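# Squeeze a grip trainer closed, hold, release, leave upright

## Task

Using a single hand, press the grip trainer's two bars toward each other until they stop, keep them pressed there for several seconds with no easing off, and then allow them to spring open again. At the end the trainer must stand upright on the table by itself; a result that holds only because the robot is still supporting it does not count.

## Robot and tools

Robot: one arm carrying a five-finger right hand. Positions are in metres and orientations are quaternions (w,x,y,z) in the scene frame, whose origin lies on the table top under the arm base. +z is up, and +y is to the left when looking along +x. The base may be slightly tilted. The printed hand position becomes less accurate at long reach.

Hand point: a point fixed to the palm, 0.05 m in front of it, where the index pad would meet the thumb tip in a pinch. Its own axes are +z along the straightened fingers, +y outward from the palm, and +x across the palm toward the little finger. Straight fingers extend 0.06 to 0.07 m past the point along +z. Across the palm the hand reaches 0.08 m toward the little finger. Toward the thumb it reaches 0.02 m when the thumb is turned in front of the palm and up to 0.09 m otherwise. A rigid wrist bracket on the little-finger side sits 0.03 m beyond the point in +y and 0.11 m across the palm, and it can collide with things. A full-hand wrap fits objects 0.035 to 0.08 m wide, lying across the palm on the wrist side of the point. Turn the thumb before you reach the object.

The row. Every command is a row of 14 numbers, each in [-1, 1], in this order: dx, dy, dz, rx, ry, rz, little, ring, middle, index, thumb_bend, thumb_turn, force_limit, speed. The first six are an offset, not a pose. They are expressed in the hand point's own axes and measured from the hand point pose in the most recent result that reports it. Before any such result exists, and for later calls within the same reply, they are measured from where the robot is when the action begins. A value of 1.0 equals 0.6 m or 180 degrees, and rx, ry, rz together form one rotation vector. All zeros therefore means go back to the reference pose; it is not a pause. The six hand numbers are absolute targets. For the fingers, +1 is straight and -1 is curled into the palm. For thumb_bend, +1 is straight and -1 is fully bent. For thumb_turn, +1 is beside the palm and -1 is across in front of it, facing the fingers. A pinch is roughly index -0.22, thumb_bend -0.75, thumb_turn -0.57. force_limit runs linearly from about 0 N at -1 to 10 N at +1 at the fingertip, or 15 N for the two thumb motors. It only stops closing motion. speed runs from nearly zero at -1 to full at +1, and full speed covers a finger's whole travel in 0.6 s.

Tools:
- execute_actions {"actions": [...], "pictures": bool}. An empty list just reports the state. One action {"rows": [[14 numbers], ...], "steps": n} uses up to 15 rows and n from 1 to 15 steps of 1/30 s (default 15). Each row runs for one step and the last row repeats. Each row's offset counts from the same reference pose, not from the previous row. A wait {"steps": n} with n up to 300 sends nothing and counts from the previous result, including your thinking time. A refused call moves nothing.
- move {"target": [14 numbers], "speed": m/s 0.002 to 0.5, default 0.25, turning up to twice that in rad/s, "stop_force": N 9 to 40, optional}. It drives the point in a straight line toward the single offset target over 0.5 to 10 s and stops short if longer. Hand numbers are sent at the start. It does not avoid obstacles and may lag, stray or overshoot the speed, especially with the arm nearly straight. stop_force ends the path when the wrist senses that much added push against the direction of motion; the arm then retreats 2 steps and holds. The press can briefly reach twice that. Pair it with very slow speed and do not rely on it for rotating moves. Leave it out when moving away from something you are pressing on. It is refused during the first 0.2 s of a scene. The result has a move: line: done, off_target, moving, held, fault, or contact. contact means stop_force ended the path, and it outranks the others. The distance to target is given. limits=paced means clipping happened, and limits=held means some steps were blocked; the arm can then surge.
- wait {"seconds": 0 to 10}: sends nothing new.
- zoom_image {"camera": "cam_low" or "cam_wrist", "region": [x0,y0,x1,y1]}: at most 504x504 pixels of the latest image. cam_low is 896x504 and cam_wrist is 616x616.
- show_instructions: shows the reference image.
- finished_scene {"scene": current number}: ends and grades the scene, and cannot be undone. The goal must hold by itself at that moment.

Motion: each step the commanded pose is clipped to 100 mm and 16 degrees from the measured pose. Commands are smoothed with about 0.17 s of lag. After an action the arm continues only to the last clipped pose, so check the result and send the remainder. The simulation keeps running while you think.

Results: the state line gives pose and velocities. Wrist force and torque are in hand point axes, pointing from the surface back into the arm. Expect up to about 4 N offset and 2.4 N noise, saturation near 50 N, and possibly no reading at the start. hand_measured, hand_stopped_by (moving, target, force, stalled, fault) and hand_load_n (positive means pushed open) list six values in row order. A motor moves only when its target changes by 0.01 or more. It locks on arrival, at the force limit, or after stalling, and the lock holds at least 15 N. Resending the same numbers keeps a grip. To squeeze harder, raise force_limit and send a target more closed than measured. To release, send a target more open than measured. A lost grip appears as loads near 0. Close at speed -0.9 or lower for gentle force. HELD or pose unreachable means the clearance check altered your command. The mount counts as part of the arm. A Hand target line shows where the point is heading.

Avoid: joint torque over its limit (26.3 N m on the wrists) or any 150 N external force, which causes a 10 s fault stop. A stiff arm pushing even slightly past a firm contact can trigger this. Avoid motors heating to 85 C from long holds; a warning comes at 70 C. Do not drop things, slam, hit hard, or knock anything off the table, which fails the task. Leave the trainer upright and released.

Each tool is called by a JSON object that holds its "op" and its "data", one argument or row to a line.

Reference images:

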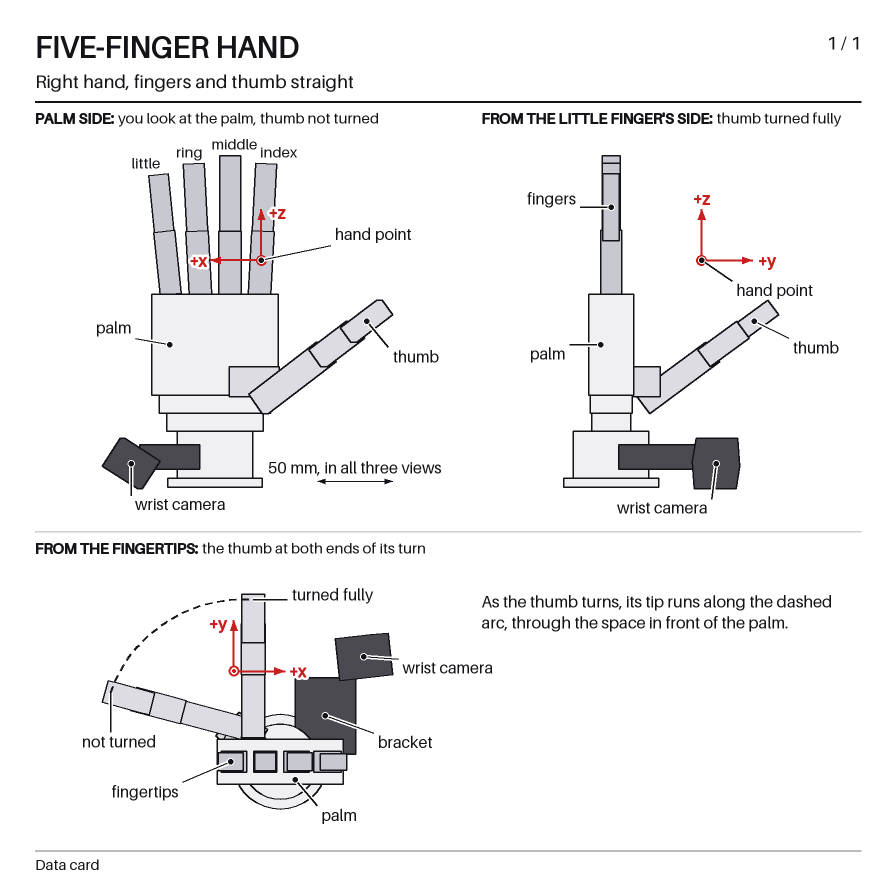

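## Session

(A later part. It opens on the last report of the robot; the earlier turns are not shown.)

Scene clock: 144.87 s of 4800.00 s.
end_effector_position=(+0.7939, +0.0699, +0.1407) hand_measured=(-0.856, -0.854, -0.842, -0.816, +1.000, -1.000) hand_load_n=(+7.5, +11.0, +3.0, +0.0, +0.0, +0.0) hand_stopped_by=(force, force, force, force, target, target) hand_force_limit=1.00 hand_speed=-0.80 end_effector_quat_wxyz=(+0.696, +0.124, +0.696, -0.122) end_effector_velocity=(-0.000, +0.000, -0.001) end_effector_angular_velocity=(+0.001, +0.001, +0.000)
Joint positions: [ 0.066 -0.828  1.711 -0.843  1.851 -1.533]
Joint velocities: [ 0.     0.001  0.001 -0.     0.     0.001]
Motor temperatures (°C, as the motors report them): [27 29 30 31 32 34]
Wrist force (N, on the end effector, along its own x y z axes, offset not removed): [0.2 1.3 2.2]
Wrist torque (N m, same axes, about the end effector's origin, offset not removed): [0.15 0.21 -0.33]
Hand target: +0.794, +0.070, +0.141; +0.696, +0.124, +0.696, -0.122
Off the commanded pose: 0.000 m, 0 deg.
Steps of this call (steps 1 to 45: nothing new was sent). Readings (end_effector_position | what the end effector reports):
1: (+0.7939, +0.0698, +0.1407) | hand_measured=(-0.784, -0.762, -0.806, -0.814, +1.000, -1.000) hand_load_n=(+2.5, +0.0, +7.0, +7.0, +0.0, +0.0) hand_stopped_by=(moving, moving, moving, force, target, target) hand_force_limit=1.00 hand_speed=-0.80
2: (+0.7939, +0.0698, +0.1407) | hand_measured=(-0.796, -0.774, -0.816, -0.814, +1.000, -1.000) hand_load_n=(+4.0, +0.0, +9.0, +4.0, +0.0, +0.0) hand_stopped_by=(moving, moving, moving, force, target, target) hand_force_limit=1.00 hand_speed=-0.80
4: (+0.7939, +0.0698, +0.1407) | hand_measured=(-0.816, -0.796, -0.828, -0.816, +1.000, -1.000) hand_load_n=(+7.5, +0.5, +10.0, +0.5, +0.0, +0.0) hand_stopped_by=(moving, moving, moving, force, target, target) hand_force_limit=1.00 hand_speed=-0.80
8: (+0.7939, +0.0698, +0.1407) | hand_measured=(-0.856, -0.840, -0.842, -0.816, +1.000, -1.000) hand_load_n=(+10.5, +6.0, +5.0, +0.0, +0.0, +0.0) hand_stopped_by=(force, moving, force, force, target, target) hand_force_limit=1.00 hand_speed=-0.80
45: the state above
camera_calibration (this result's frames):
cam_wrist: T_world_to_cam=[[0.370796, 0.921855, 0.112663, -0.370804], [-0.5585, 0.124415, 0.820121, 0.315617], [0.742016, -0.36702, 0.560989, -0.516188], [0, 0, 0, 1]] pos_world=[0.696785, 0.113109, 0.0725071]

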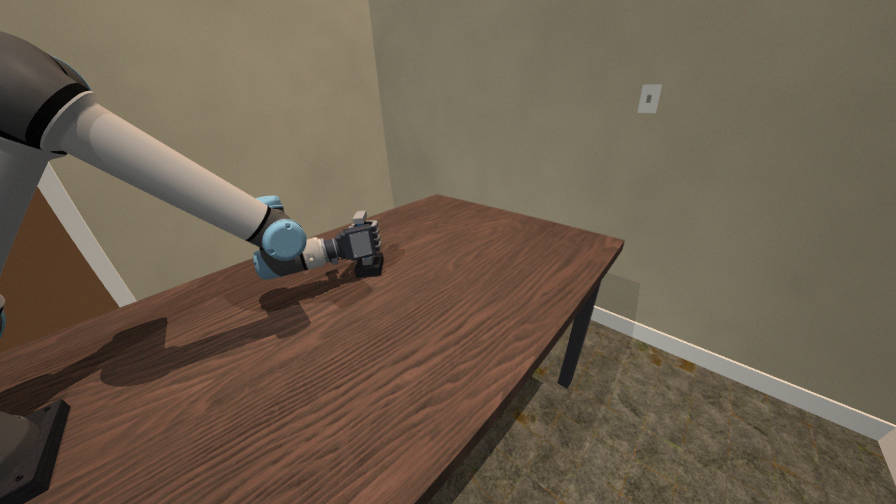

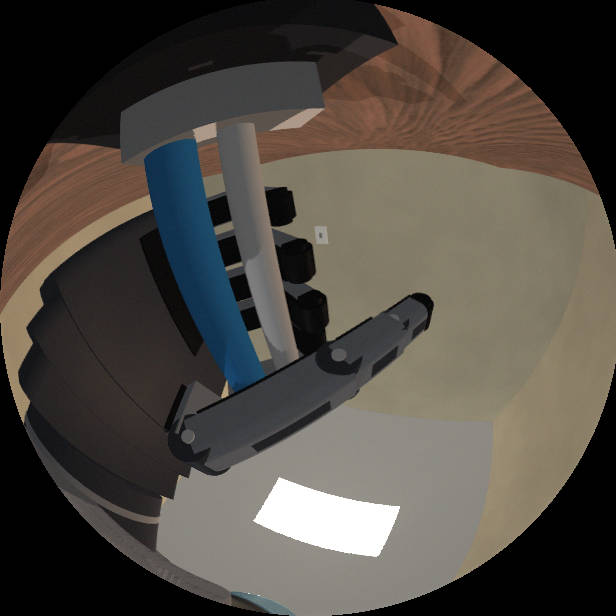

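Gray moves. Ratchet on.

{"op": "execute_actions", "data": {
  "actions": [
    {"rows":[[0,0,0,0,0,0,-0.98,-0.98,-1,-1,1,-1,1,-0.8]],"steps":15}
  ],
  "pictures": false
}}

{"op": "execute_actions", "data": {
  "actions": [
    {"rows":[[0,0,0,0,0,0,-1,-1,-1,-1,1,-1,1,-0.8]],"steps":15}
  ],
  "pictures": false
}}

{"op": "execute_actions", "data": {
  "actions": [
    {"rows":[[0,0,0,0,0,0,-1,-1,-0.985,-0.985,1,-1,1,-0.8]],"steps":15}
  ],
  "pictures": false
}}

{"op": "execute_actions", "data": {
  "actions": [
    {"rows":[[0,0,0,0,0,0,-0.985,-0.985,-0.985,-0.985,1,-1,1,-0.8]],"steps":15}
  ]
}}

Scene clock: 154.43 s of 4800.00 s.
end_effector_position=(+0.7939, +0.0699, +0.1407) hand_measured=(-0.856, -0.854, -0.864, -0.884, +1.000, -1.000) hand_load_n=(+2.0, +3.5, +5.0, +11.0, +0.0, +0.0) hand_stopped_by=(force, force, force, force, target, target) hand_force_limit=1.00 hand_speed=-0.80 end_effector_quat_wxyz=(+0.696, +0.124, +0.696, -0.122) end_effector_velocity=(+0.000, +0.000, -0.000) end_effector_angular_velocity=(+0.001, -0.000, +0.000)
Joint positions: [ 0.066 -0.829  1.711 -0.843  1.851 -1.533]
Joint velocities: [ 0.     0.001 -0.     0.     0.     0.001]
Motor temperatures (°C, as the motors report them): [27 29 30 31 32 34]
Wrist force (N, on the end effector, along its own x y z axes, offset not removed): [0.5 5.6 -0.9]
Wrist torque (N m, same axes, about the end effector's origin, offset not removed): [0.97 0.29 -0.06]
Hand target: +0.794, +0.070, +0.141; +0.696, +0.124, +0.696, -0.122
Off the commanded pose: 0.000 m, 0 deg.
Steps of this call (steps 1 to 90: nothing new was sent; then 6.07 s passed at rest; steps 91 to 105: all 15 steps of this action). Readings (end_effector_position | what the end effector reports):
91: (+0.7939, +0.0699, +0.1407) | hand_measured=(-0.856, -0.854, -0.842, -0.816, +1.000, -1.000) hand_load_n=(+7.5, +11.0, +3.0, +0.0, +0.0, +0.0) hand_stopped_by=(force, force, moving, moving, target, target) hand_force_limit=1.00 hand_speed=-0.80
92: (+0.7939, +0.0699, +0.1407) | hand_measured=(-0.856, -0.854, -0.842, -0.816, +1.000, -1.000) hand_load_n=(+7.5, +11.0, +3.0, +0.0, +0.0, +0.0) hand_stopped_by=(force, force, moving, moving, target, target) hand_force_limit=1.00 hand_speed=-0.80
94: (+0.7939, +0.0699, +0.1407) | hand_measured=(-0.856, -0.854, -0.852, -0.826, +1.000, -1.000) hand_load_n=(+6.5, +9.0, +6.0, +0.0, +0.0, +0.0) hand_stopped_by=(force, force, moving, moving, target, target) hand_force_limit=1.00 hand_speed=-0.80
98: (+0.7939, +0.0699, +0.1407) | hand_measured=(-0.856, -0.854, -0.864, -0.868, +1.000, -1.000) hand_load_n=(+3.0, +5.0, +7.0, +6.5, +0.0, +0.0) hand_stopped_by=(force, force, force, moving, target, target) hand_force_limit=1.00 hand_speed=-0.80
105: the state above

Scene clock: 154.93 s of 4800.00 s.
end_effector_position=(+0.7939, +0.0699, +0.1407) hand_measured=(-0.896, -0.884, -0.866, -0.884, +1.000, -1.000) hand_load_n=(+10.5, +9.5, +0.0, +5.0, +0.0, +0.0) hand_stopped_by=(force, force, force, force, target, target) hand_force_limit=1.00 hand_speed=-0.80 end_effector_quat_wxyz=(+0.696, +0.124, +0.696, -0.122) end_effector_velocity=(-0.000, +0.000, -0.001) end_effector_angular_velocity=(-0.000, +0.002, +0.000)
Joint positions: [ 0.066 -0.829  1.711 -0.843  1.851 -1.533]
Joint velocities: [ 0.     0.001  0.     0.    -0.    -0.   ]
Motor temperatures (°C, as the motors report them): [27 29 30 31 32 34]
Wrist force (N, on the end effector, along its own x y z axes, offset not removed): [-0.2 4.0 2.1]
Wrist torque (N m, same axes, about the end effector's origin, offset not removed): [0.43 0.19 0.02]
Hand target: +0.794, +0.070, +0.141; +0.696, +0.124, +0.696, -0.122
Off the commanded pose: 0.000 m, 0 deg.
Steps of this call (steps 1 to 15: all 15 steps of this action). Readings (end_effector_position | what the end effector reports):
1: (+0.7939, +0.0699, +0.1407) | hand_measured=(-0.856, -0.854, -0.864, -0.884, +1.000, -1.000) hand_load_n=(+2.0, +3.5, +5.0, +11.0, +0.0, +0.0) hand_stopped_by=(moving, moving, force, force, target, target) hand_force_limit=1.00 hand_speed=-0.80
2: (+0.7939, +0.0699, +0.1407) | hand_measured=(-0.856, -0.854, -0.864, -0.884, +1.000, -1.000) hand_load_n=(+2.0, +3.5, +5.0, +11.0, +0.0, +0.0) hand_stopped_by=(moving, moving, force, force, target, target) hand_force_limit=1.00 hand_speed=-0.80
4: (+0.7939, +0.0699, +0.1407) | hand_measured=(-0.866, -0.864, -0.864, -0.884, +1.000, -1.000) hand_load_n=(+4.0, +6.0, +3.5, +9.5, +0.0, +0.0) hand_stopped_by=(moving, moving, force, force, target, target) hand_force_limit=1.00 hand_speed=-0.80
8: (+0.7939, +0.0699, +0.1407) | hand_measured=(-0.896, -0.884, -0.866, -0.884, +1.000, -1.000) hand_load_n=(+10.5, +9.5, +0.0, +5.0, +0.0, +0.0) hand_stopped_by=(force, force, force, force, target, target) hand_force_limit=1.00 hand_speed=-0.80
15: the state above

Scene clock: 155.43 s of 4800.00 s.
end_effector_position=(+0.7939, +0.0699, +0.1407) hand_measured=(-0.896, -0.884, -0.906, -0.914, +1.000, -1.000) hand_load_n=(+4.0, +2.5, +9.5, +9.0, +0.0, +0.0) hand_stopped_by=(force, force, force, force, target, target) hand_force_limit=1.00 hand_speed=-0.80 end_effector_quat_wxyz=(+0.696, +0.124, +0.696, -0.122) end_effector_velocity=(+0.000, -0.001, +0.000) end_effector_angular_velocity=(+0.001, -0.001, -0.001)
Joint positions: [ 0.066 -0.829  1.711 -0.843  1.851 -1.533]
Joint velocities: [-0.001  0.001 -0.001 -0.001  0.     0.001]
Motor temperatures (°C, as the motors report them): [27 29 30 31 32 34]
Wrist force (N, on the end effector, along its own x y z axes, offset not removed): [-0.1 2.9 -0.6]
Wrist torque (N m, same axes, about the end effector's origin, offset not removed): [0.65 0.43 -0.12]
Hand target: +0.794, +0.070, +0.141; +0.696, +0.124, +0.696, -0.122
Off the commanded pose: 0.000 m, 0 deg.
Steps of this call (steps 1 to 15: all 15 steps of this action). Readings (end_effector_position | what the end effector reports):
1: (+0.7939, +0.0699, +0.1407) | hand_measured=(-0.896, -0.884, -0.866, -0.884, +1.000, -1.000) hand_load_n=(+10.5, +9.5, +0.0, +5.0, +0.0, +0.0) hand_stopped_by=(force, force, moving, moving, target, target) hand_force_limit=1.00 hand_speed=-0.80
2: (+0.7939, +0.0699, +0.1407) | hand_measured=(-0.896, -0.884, -0.866, -0.884, +1.000, -1.000) hand_load_n=(+10.5, +9.5, +0.0, +5.0, +0.0, +0.0) hand_stopped_by=(force, force, moving, moving, target, target) hand_force_limit=1.00 hand_speed=-0.80
4: (+0.7939, +0.0699, +0.1407) | hand_measured=(-0.896, -0.884, -0.876, -0.894, +1.000, -1.000) hand_load_n=(+9.0, +7.5, +1.5, +7.0, +0.0, +0.0) hand_stopped_by=(force, force, moving, moving, target, target) hand_force_limit=1.00 hand_speed=-0.80
8: (+0.7939, +0.0699, +0.1407) | hand_measured=(-0.896, -0.884, -0.908, -0.914, +1.000, -1.000) hand_load_n=(+4.0, +2.5, +10.5, +9.0, +0.0, +0.0) hand_stopped_by=(force, force, force, force, target, target) hand_force_limit=1.00 hand_speed=-0.80
15: the state above

Scene clock: 155.93 s of 4800.00 s.
end_effector_position=(+0.7939, +0.0699, +0.1407) hand_measured=(-0.914, -0.906, -0.906, -0.914, +1.000, -1.000) hand_load_n=(+9.5, +11.0, +7.0, +6.5, +0.0, +0.0) hand_stopped_by=(force, force, force, force, target, target) hand_force_limit=1.00 hand_speed=-0.80 end_effector_quat_wxyz=(+0.696, +0.124, +0.696, -0.122) end_effector_velocity=(+0.000, -0.000, +0.001) end_effector_angular_velocity=(-0.000, -0.001, -0.000)
Joint positions: [ 0.066 -0.829  1.711 -0.843  1.851 -1.533]
Joint velocities: [ 0.    -0.001 -0.     0.     0.    -0.   ]
Motor temperatures (°C, as the motors report them): [27 29 30 31 32 34]
Wrist force (N, on the end effector, along its own x y z axes, offset not removed): [2.4 2.3 -2.0]
Wrist torque (N m, same axes, about the end effector's origin, offset not removed): [0.40 0.13 -0.05]
Hand target: +0.794, +0.070, +0.141; +0.696, +0.124, +0.696, -0.122
Off the commanded pose: 0.000 m, 0 deg.
Steps of this call (steps 1 to 15: all 15 steps of this action). Readings (end_effector_position | what the end effector reports):
1: (+0.7939, +0.0699, +0.1407) | hand_measured=(-0.896, -0.884, -0.906, -0.914, +1.000, -1.000) hand_load_n=(+4.0, +2.5, +9.5, +9.0, +0.0, +0.0) hand_stopped_by=(moving, moving, force, force, target, target) hand_force_limit=1.00 hand_speed=-0.80
2: (+0.7939, +0.0699, +0.1407) | hand_measured=(-0.896, -0.884, -0.906, -0.914, +1.000, -1.000) hand_load_n=(+4.0, +2.5, +9.5, +9.0, +0.0, +0.0) hand_stopped_by=(moving, moving, force, force, target, target) hand_force_limit=1.00 hand_speed=-0.80
4: (+0.7939, +0.0699, +0.1407) | hand_measured=(-0.906, -0.894, -0.906, -0.914, +1.000, -1.000) hand_load_n=(+7.0, +6.0, +8.5, +8.0, +0.0, +0.0) hand_stopped_by=(moving, moving, force, force, target, target) hand_force_limit=1.00 hand_speed=-0.80
8: (+0.7939, +0.0699, +0.1407) | hand_measured=(-0.914, -0.906, -0.906, -0.914, +1.000, -1.000) hand_load_n=(+9.5, +11.0, +7.0, +6.5, +0.0, +0.0) hand_stopped_by=(force, force, force, force, target, target) hand_force_limit=1.00 hand_speed=-0.80
15: the state above
camera_calibration (this result's frames):
cam_wrist: T_world_to_cam=[[0.370768, 0.921864, 0.112686, -0.370803], [-0.558564, 0.124407, 0.820079, 0.315638], [0.741982, -0.367001, 0.561046, -0.516194], [0, 0, 0, 1]] pos_world=[0.696793, 0.113118, 0.0725444]

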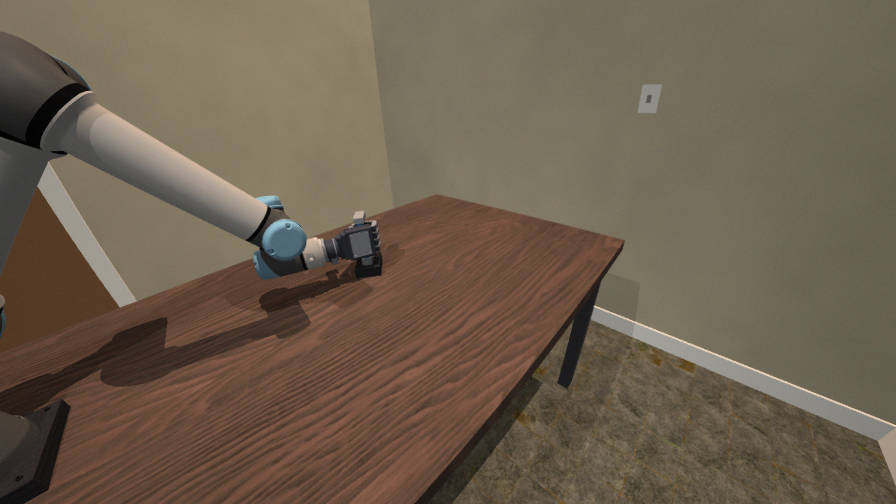

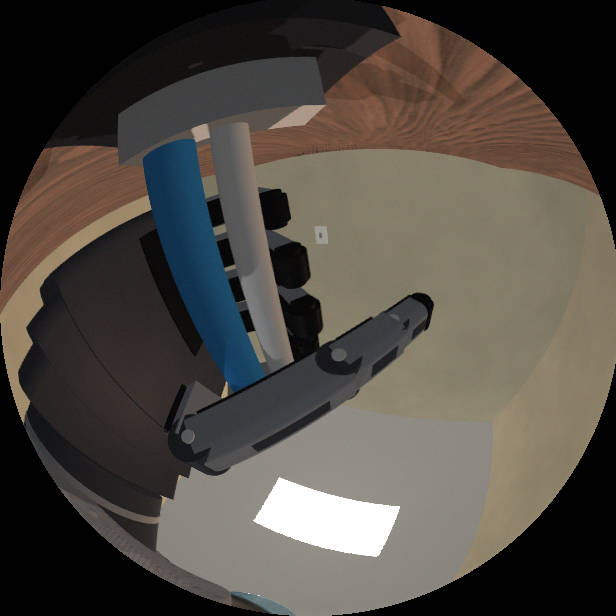

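Load jumped: likely at the stop. One more push to confirm, then hold.

{"op": "execute_actions", "data": {
  "actions": [
    {"rows":[[0,0,0,0,0,0,-0.985,-0.985,-1,-1,1,-1,1,-0.8]],"steps":15}
  ],
  "pictures": false
}}

{"op": "execute_actions", "data": {
  "actions": [
    {"rows":[[0,0,0,0,0,0,-1,-1,-1,-1,1,-1,1,-0.8]],"steps":15}
  ],
  "pictures": false
}}

{"op": "wait", "data": {
  "seconds": 5
}}

Scene clock: 163.93 s of 4800.00 s.
end_effector_position=(+0.7939, +0.0699, +0.1407) hand_measured=(-0.914, -0.906, -0.916, -0.928, +1.000, -1.000) hand_load_n=(+8.0, +8.5, +9.5, +11.0, +0.0, +0.0) hand_stopped_by=(force, force, force, force, target, target) hand_force_limit=1.00 hand_speed=-0.80 end_effector_quat_wxyz=(+0.696, +0.124, +0.696, -0.122) end_effector_velocity=(+0.000, +0.000, +0.000) end_effector_angular_velocity=(+0.001, -0.000, +0.000)
Joint positions: [ 0.066 -0.829  1.711 -0.843  1.851 -1.533]
Joint velocities: [ 0.     0.    -0.    -0.     0.     0.001]
Motor temperatures (°C, as the motors report them): [27 30 30 31 32 34]
Wrist force (N, on the end effector, along its own x y z axes, offset not removed): [2.5 0.3 1.2]
Wrist torque (N m, same axes, about the end effector's origin, offset not removed): [0.01 -0.01 0.04]
Hand target: +0.794, +0.070, +0.141; +0.696, +0.124, +0.696, -0.122
Off the commanded pose: 0.000 m, 0 deg.
Steps of this call (steps 1 to 90: nothing new was sent; then 4.50 s passed at rest; steps 91 to 105: all 15 steps of this action). Readings (end_effector_position | what the end effector reports):
91: (+0.7939, +0.0699, +0.1407) | hand_measured=(-0.914, -0.906, -0.906, -0.914, +1.000, -1.000) hand_load_n=(+9.5, +11.0, +7.0, +6.5, +0.0, +0.0) hand_stopped_by=(force, force, moving, moving, target, target) hand_force_limit=1.00 hand_speed=-0.80
92: (+0.7939, +0.0699, +0.1407) | hand_measured=(-0.914, -0.906, -0.906, -0.914, +1.000, -1.000) hand_load_n=(+9.5, +11.0, +7.0, +6.5, +0.0, +0.0) hand_stopped_by=(force, force, moving, moving, target, target) hand_force_limit=1.00 hand_speed=-0.80
94: (+0.7939, +0.0699, +0.1407) | hand_measured=(-0.914, -0.906, -0.914, -0.922, +1.000, -1.000) hand_load_n=(+9.0, +9.5, +10.0, +9.0, +0.0, +0.0) hand_stopped_by=(force, force, moving, moving, target, target) hand_force_limit=1.00 hand_speed=-0.80
98: (+0.7939, +0.0699, +0.1407) | hand_measured=(-0.914, -0.906, -0.916, -0.928, +1.000, -1.000) hand_load_n=(+8.0, +8.5, +9.5, +11.0, +0.0, +0.0) hand_stopped_by=(force, force, force, force, target, target) hand_force_limit=1.00 hand_speed=-0.80
105: the state above

Scene clock: 164.43 s of 4800.00 s.
end_effector_position=(+0.7939, +0.0699, +0.1407) hand_measured=(-0.920, -0.912, -0.916, -0.928, +1.000, -1.000) hand_load_n=(+10.5, +11.0, +9.0, +10.0, +0.0, +0.0) hand_stopped_by=(force, force, force, force, target, target) hand_force_limit=1.00 hand_speed=-0.80 end_effector_quat_wxyz=(+0.696, +0.124, +0.696, -0.122) end_effector_velocity=(+0.000, +0.000, +0.001) end_effector_angular_velocity=(-0.000, -0.001, +0.000)
Joint positions: [ 0.066 -0.829  1.711 -0.843  1.851 -1.533]
Joint velocities: [-0.    -0.001 -0.    -0.    -0.    -0.   ]
Motor temperatures (°C, as the motors report them): [27 30 30 31 32 34]
Wrist force (N, on the end effector, along its own x y z axes, offset not removed): [-1.2 1.8 1.3]
Wrist torque (N m, same axes, about the end effector's origin, offset not removed): [0.22 0.43 -0.45]
Hand target: +0.794, +0.070, +0.141; +0.696, +0.124, +0.696, -0.122
Off the commanded pose: 0.000 m, 0 deg.
Steps of this call (steps 1 to 15: all 15 steps of this action). Readings (end_effector_position | what the end effector reports):
1: (+0.7939, +0.0699, +0.1407) | hand_measured=(-0.914, -0.906, -0.916, -0.928, +1.000, -1.000) hand_load_n=(+8.0, +8.5, +9.5, +11.0, +0.0, +0.0) hand_stopped_by=(moving, moving, force, force, target, target) hand_force_limit=1.00 hand_speed=-0.80
2: (+0.7939, +0.0699, +0.1407) | hand_measured=(-0.914, -0.906, -0.916, -0.928, +1.000, -1.000) hand_load_n=(+8.0, +8.5, +9.5, +11.0, +0.0, +0.0) hand_stopped_by=(moving, moving, force, force, target, target) hand_force_limit=1.00 hand_speed=-0.80
4: (+0.7939, +0.0699, +0.1407) | hand_measured=(-0.922, -0.914, -0.916, -0.928, +1.000, -1.000) hand_load_n=(+11.0, +11.5, +9.0, +10.0, +0.0, +0.0) hand_stopped_by=(force, force, force, force, target, target) hand_force_limit=1.00 hand_speed=-0.80
8: (+0.7939, +0.0699, +0.1407) | hand_measured=(-0.920, -0.912, -0.916, -0.928, +1.000, -1.000) hand_load_n=(+10.5, +11.0, +9.0, +10.0, +0.0, +0.0) hand_stopped_by=(force, force, force, force, target, target) hand_force_limit=1.00 hand_speed=-0.80
15: the state above

Scene clock: 169.43 s of 4800.00 s.
end_effector_position=(+0.7939, +0.0699, +0.1407) hand_measured=(-0.920, -0.912, -0.916, -0.928, +1.000, -1.000) hand_load_n=(+10.5, +11.0, +9.0, +10.0, +0.0, +0.0) hand_stopped_by=(force, force, force, force, target, target) hand_force_limit=1.00 hand_speed=-0.80 end_effector_quat_wxyz=(+0.696, +0.124, +0.696, -0.122) end_effector_velocity=(-0.000, +0.000, -0.000) end_effector_angular_velocity=(+0.001, +0.000, +0.000)
Joint positions: [ 0.066 -0.829  1.711 -0.843  1.851 -1.533]
Joint velocities: [ 0.     0.     0.001 -0.     0.     0.001]
Motor temperatures (°C, as the motors report them): [27 30 30 31 32 34]
Wrist force (N, on the end effector, along its own x y z axes, offset not removed): [-0.6 1.4 -1.6]
Wrist torque (N m, same axes, about the end effector's origin, offset not removed): [0.10 0.40 -0.40]
Hand target: +0.794, +0.070, +0.141; +0.696, +0.124, +0.696, -0.122
Off the commanded pose: 0.000 m, 0 deg.
Steps of this call (steps 1 to 90: nothing new was sent; then 2.00 s passed at rest). Readings (end_effector_position | what the end effector reports):
1: (+0.7939, +0.0699, +0.1407) | hand_measured=(-0.920, -0.912, -0.916, -0.928, +1.000, -1.000) hand_load_n=(+10.5, +11.0, +9.0, +10.0, +0.0, +0.0) hand_stopped_by=(force, force, force, force, target, target) hand_force_limit=1.00 hand_speed=-0.80
2: (+0.7939, +0.0699, +0.1407) | hand_measured=(-0.920, -0.912, -0.916, -0.928, +1.000, -1.000) hand_load_n=(+10.5, +11.0, +9.0, +10.0, +0.0, +0.0) hand_stopped_by=(force, force, force, force, target, target) hand_force_limit=1.00 hand_speed=-0.80
4: (+0.7939, +0.0699, +0.1407) | hand_measured=(-0.920, -0.912, -0.916, -0.928, +1.000, -1.000) hand_load_n=(+10.5, +11.0, +9.0, +10.0, +0.0, +0.0) hand_stopped_by=(force, force, force, force, target, target) hand_force_limit=1.00 hand_speed=-0.80
8: (+0.7939, +0.0699, +0.1407) | hand_measured=(-0.920, -0.912, -0.916, -0.928, +1.000, -1.000) hand_load_n=(+10.5, +11.0, +9.0, +10.0, +0.0, +0.0) hand_stopped_by=(force, force, force, force, target, target) hand_force_limit=1.00 hand_speed=-0.80
90: the state above
camera_calibration (this result's frames):
cam_wrist: T_world_to_cam=[[0.370768, 0.921864, 0.112686, -0.370803], [-0.558564, 0.124407, 0.820079, 0.315638], [0.741982, -0.367001, 0.561046, -0.516194], [0, 0, 0, 1]] pos_world=[0.696793, 0.113118, 0.0725445]

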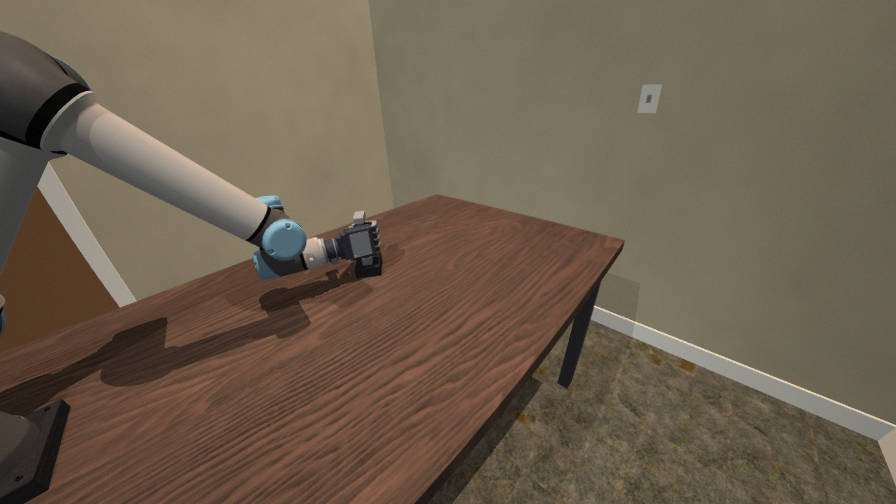

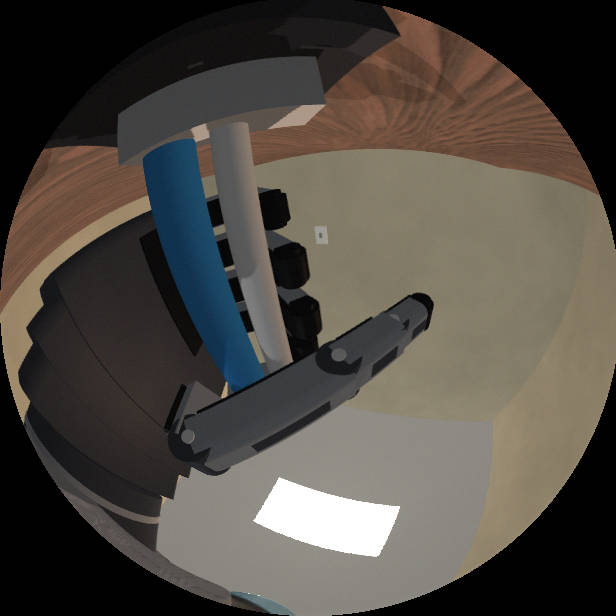

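{"op": "move", "data": {
  "target": [0,0,0,0,0,0,1,1,1,1,1,-1,1,-0.5]
}}

{"op": "move", "data": {
  "target": [0,-0.02,-0.02,0,0,0,1,1,1,1,1,-1,1,-0.5],
  "speed": 0.04
}}

{"op": "move", "data": {
  "target": [0,-0.01,-0.2,0,0,0,1,1,1,1,1,-1,1,-0.5],
  "speed": 0.12
}}

Scene clock: 176.43 s of 4800.00 s.
end_effector_position=(+0.7939, +0.0699, +0.1407) hand_measured=(+1.000, +1.000, +1.000, +1.000, +1.000, -1.000) hand_load_n=(+0.0, +0.0, +0.0, +0.0, +0.0, +0.0) hand_stopped_by=(target, target, target, target, target, target) hand_force_limit=1.00 hand_speed=-0.50 end_effector_quat_wxyz=(+0.696, +0.124, +0.696, -0.122) end_effector_velocity=(+0.000, +0.000, -0.000) end_effector_angular_velocity=(+0.000, -0.000, -0.000)
Joint positions: [ 0.066 -0.829  1.711 -0.843  1.851 -1.533]
Joint velocities: [ 0.     0.    -0.001  0.     0.     0.   ]
Motor temperatures (°C, as the motors report them): [27 30 30 31 32 34]
Wrist force (N, on the end effector, along its own x y z axes, offset not removed): [-2.4 0.1 2.3]
Wrist torque (N m, same axes, about the end effector's origin, offset not removed): [0.02 0.53 -0.02]
Hand target: +0.794, +0.070, +0.141; +0.696, +0.124, +0.696, -0.122
Off the commanded pose: 0.000 m, 0 deg.
After step 90, 1.40 s passed at rest.
move: done
camera_calibration (this result's frames):
cam_wrist: T_world_to_cam=[[0.370768, 0.921864, 0.112686, -0.370803], [-0.558564, 0.124407, 0.820079, 0.315638], [0.741982, -0.367001, 0.561046, -0.516194], [0, 0, 0, 1]] pos_world=[0.696793, 0.113118, 0.0725445]

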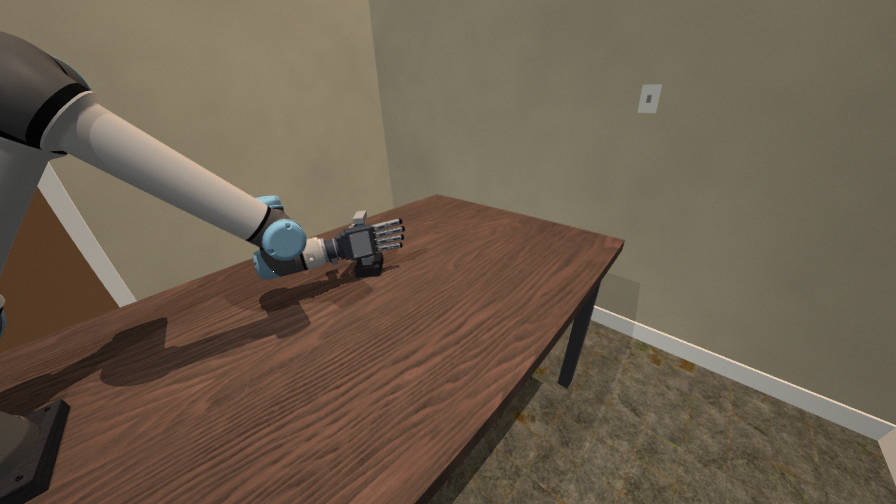

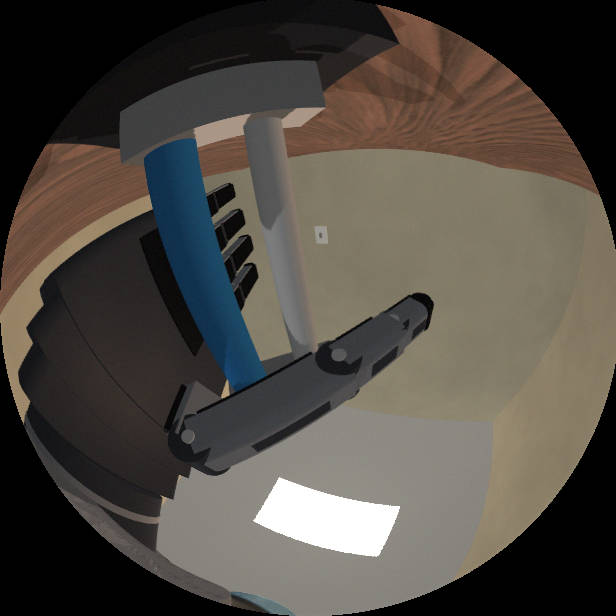

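Scene clock: 177.27 s of 4800.00 s.
end_effector_position=(+0.7788, +0.0628, +0.1407) hand_measured=(+1.000, +1.000, +1.000, +1.000, +1.000, -1.000) hand_load_n=(+0.0, +0.0, +0.0, +0.0, +0.0, +0.0) hand_stopped_by=(target, target, target, target, target, target) hand_force_limit=1.00 hand_speed=-0.50 end_effector_quat_wxyz=(+0.696, +0.124, +0.696, -0.122) end_effector_velocity=(-0.003, -0.001, -0.000) end_effector_angular_velocity=(-0.000, +0.001, +0.001)
Joint positions: [ 0.051 -0.854  1.764 -0.872  1.836 -1.534]
Joint velocities: [-0.002 -0.004  0.009 -0.004 -0.003 -0.   ]
Motor temperatures (°C, as the motors report them): [27 30 30 31 32 34]
Wrist force (N, on the end effector, along its own x y z axes, offset not removed): [-2.4 0.8 -4.9]
Wrist torque (N m, same axes, about the end effector's origin, offset not removed): [0.27 0.38 -0.14]
Hand target: +0.779, +0.063, +0.141; +0.696, +0.124, +0.696, -0.122
Off the commanded pose: 0.000 m, 0 deg.
move: done
camera_calibration (this result's frames):
cam_wrist: T_world_to_cam=[[0.370792, 0.921854, 0.112687, -0.358731], [-0.558548, 0.124414, 0.820089, 0.308084], [0.741982, -0.367023, 0.561031, -0.507558], [0, 0, 0, 1]] pos_world=[0.681693, 0.106082, 0.0725234]

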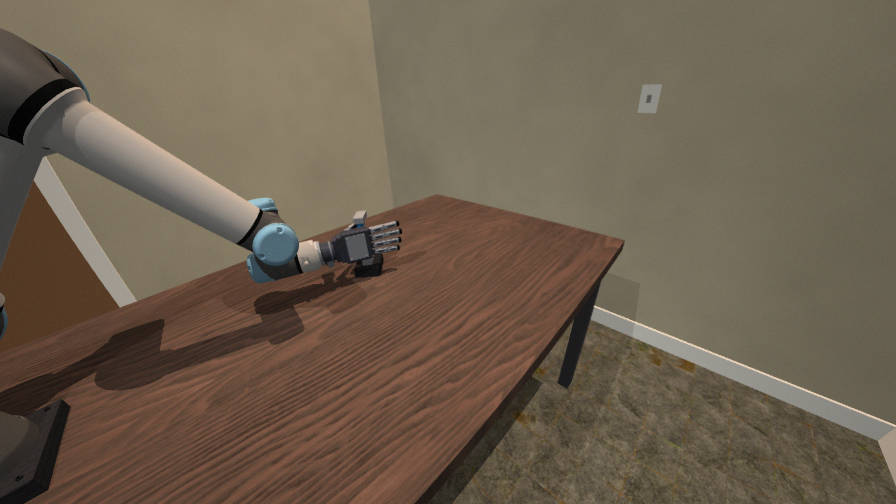

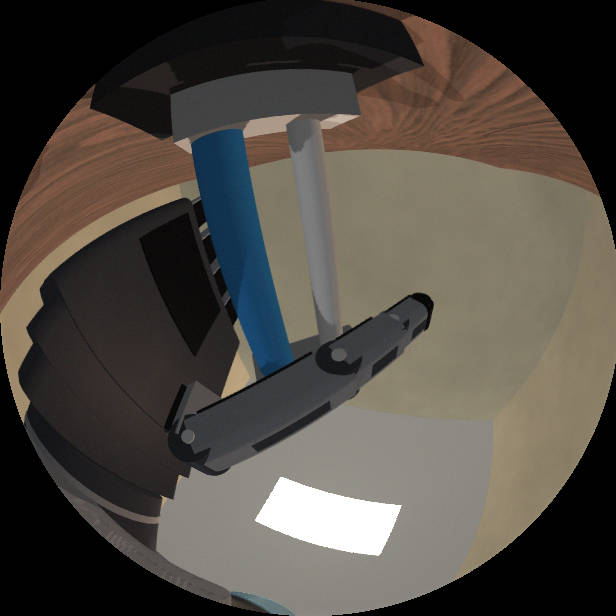

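Scene clock: 178.83 s of 4800.00 s.
end_effector_position=(+0.6643, +0.0983, +0.1409) hand_measured=(+1.000, +1.000, +1.000, +1.000, +1.000, -1.000) hand_load_n=(+0.0, +0.0, +0.0, +0.0, +0.0, +0.0) hand_stopped_by=(target, target, target, target, target, target) hand_force_limit=1.00 hand_speed=-0.50 end_effector_quat_wxyz=(+0.696, +0.124, +0.696, -0.122) end_effector_velocity=(-0.002, +0.000, +0.001) end_effector_angular_velocity=(-0.001, -0.001, -0.000)
Joint positions: [ 0.114 -1.011  2.086 -1.036  1.899 -1.531]
Joint velocities: [ 0.001 -0.004  0.005 -0.003  0.001 -0.001]
Motor temperatures (°C, as the motors report them): [27 30 30 31 32 34]
Wrist force (N, on the end effector, along its own x y z axes, offset not removed): [2.3 2.6 -0.4]
Wrist torque (N m, same axes, about the end effector's origin, offset not removed): [0.35 -0.49 0.26]
Hand target: +0.664, +0.098, +0.141; +0.696, +0.124, +0.696, -0.122
Off the commanded pose: 0.000 m, 0 deg.
move: done
camera_calibration (this result's frames):
cam_wrist: T_world_to_cam=[[0.370795, 0.921849, 0.112719, -0.34898], [-0.558537, 0.124382, 0.820101, 0.239587], [0.741988, -0.367047, 0.561007, -0.409672], [0, 0, 0, 1]] pos_world=[0.56719, 0.141537, 0.0726805]

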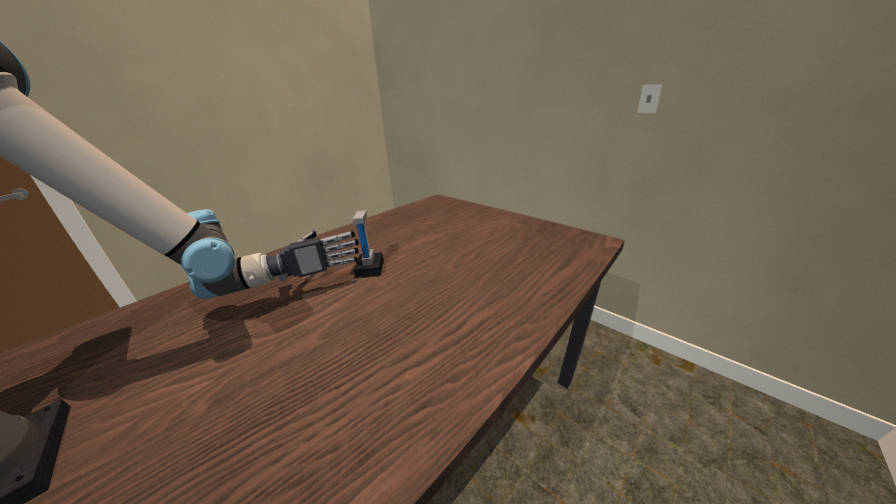

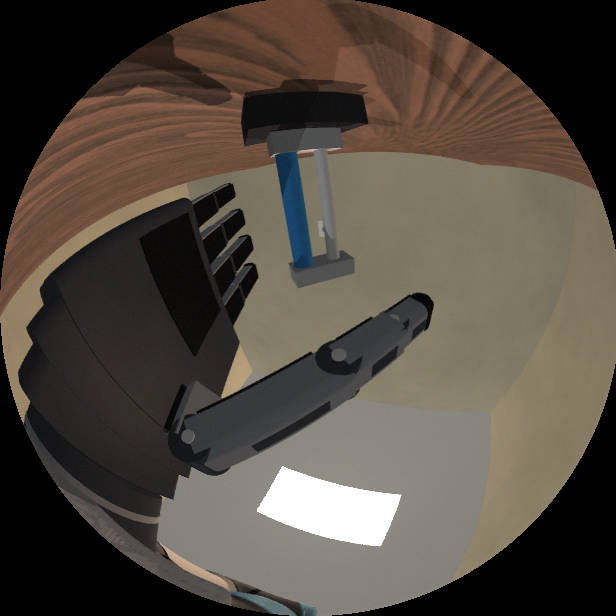

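{"op": "finished_scene", "data": {
  "scene": 1
}}

The scene is finished: the task was done.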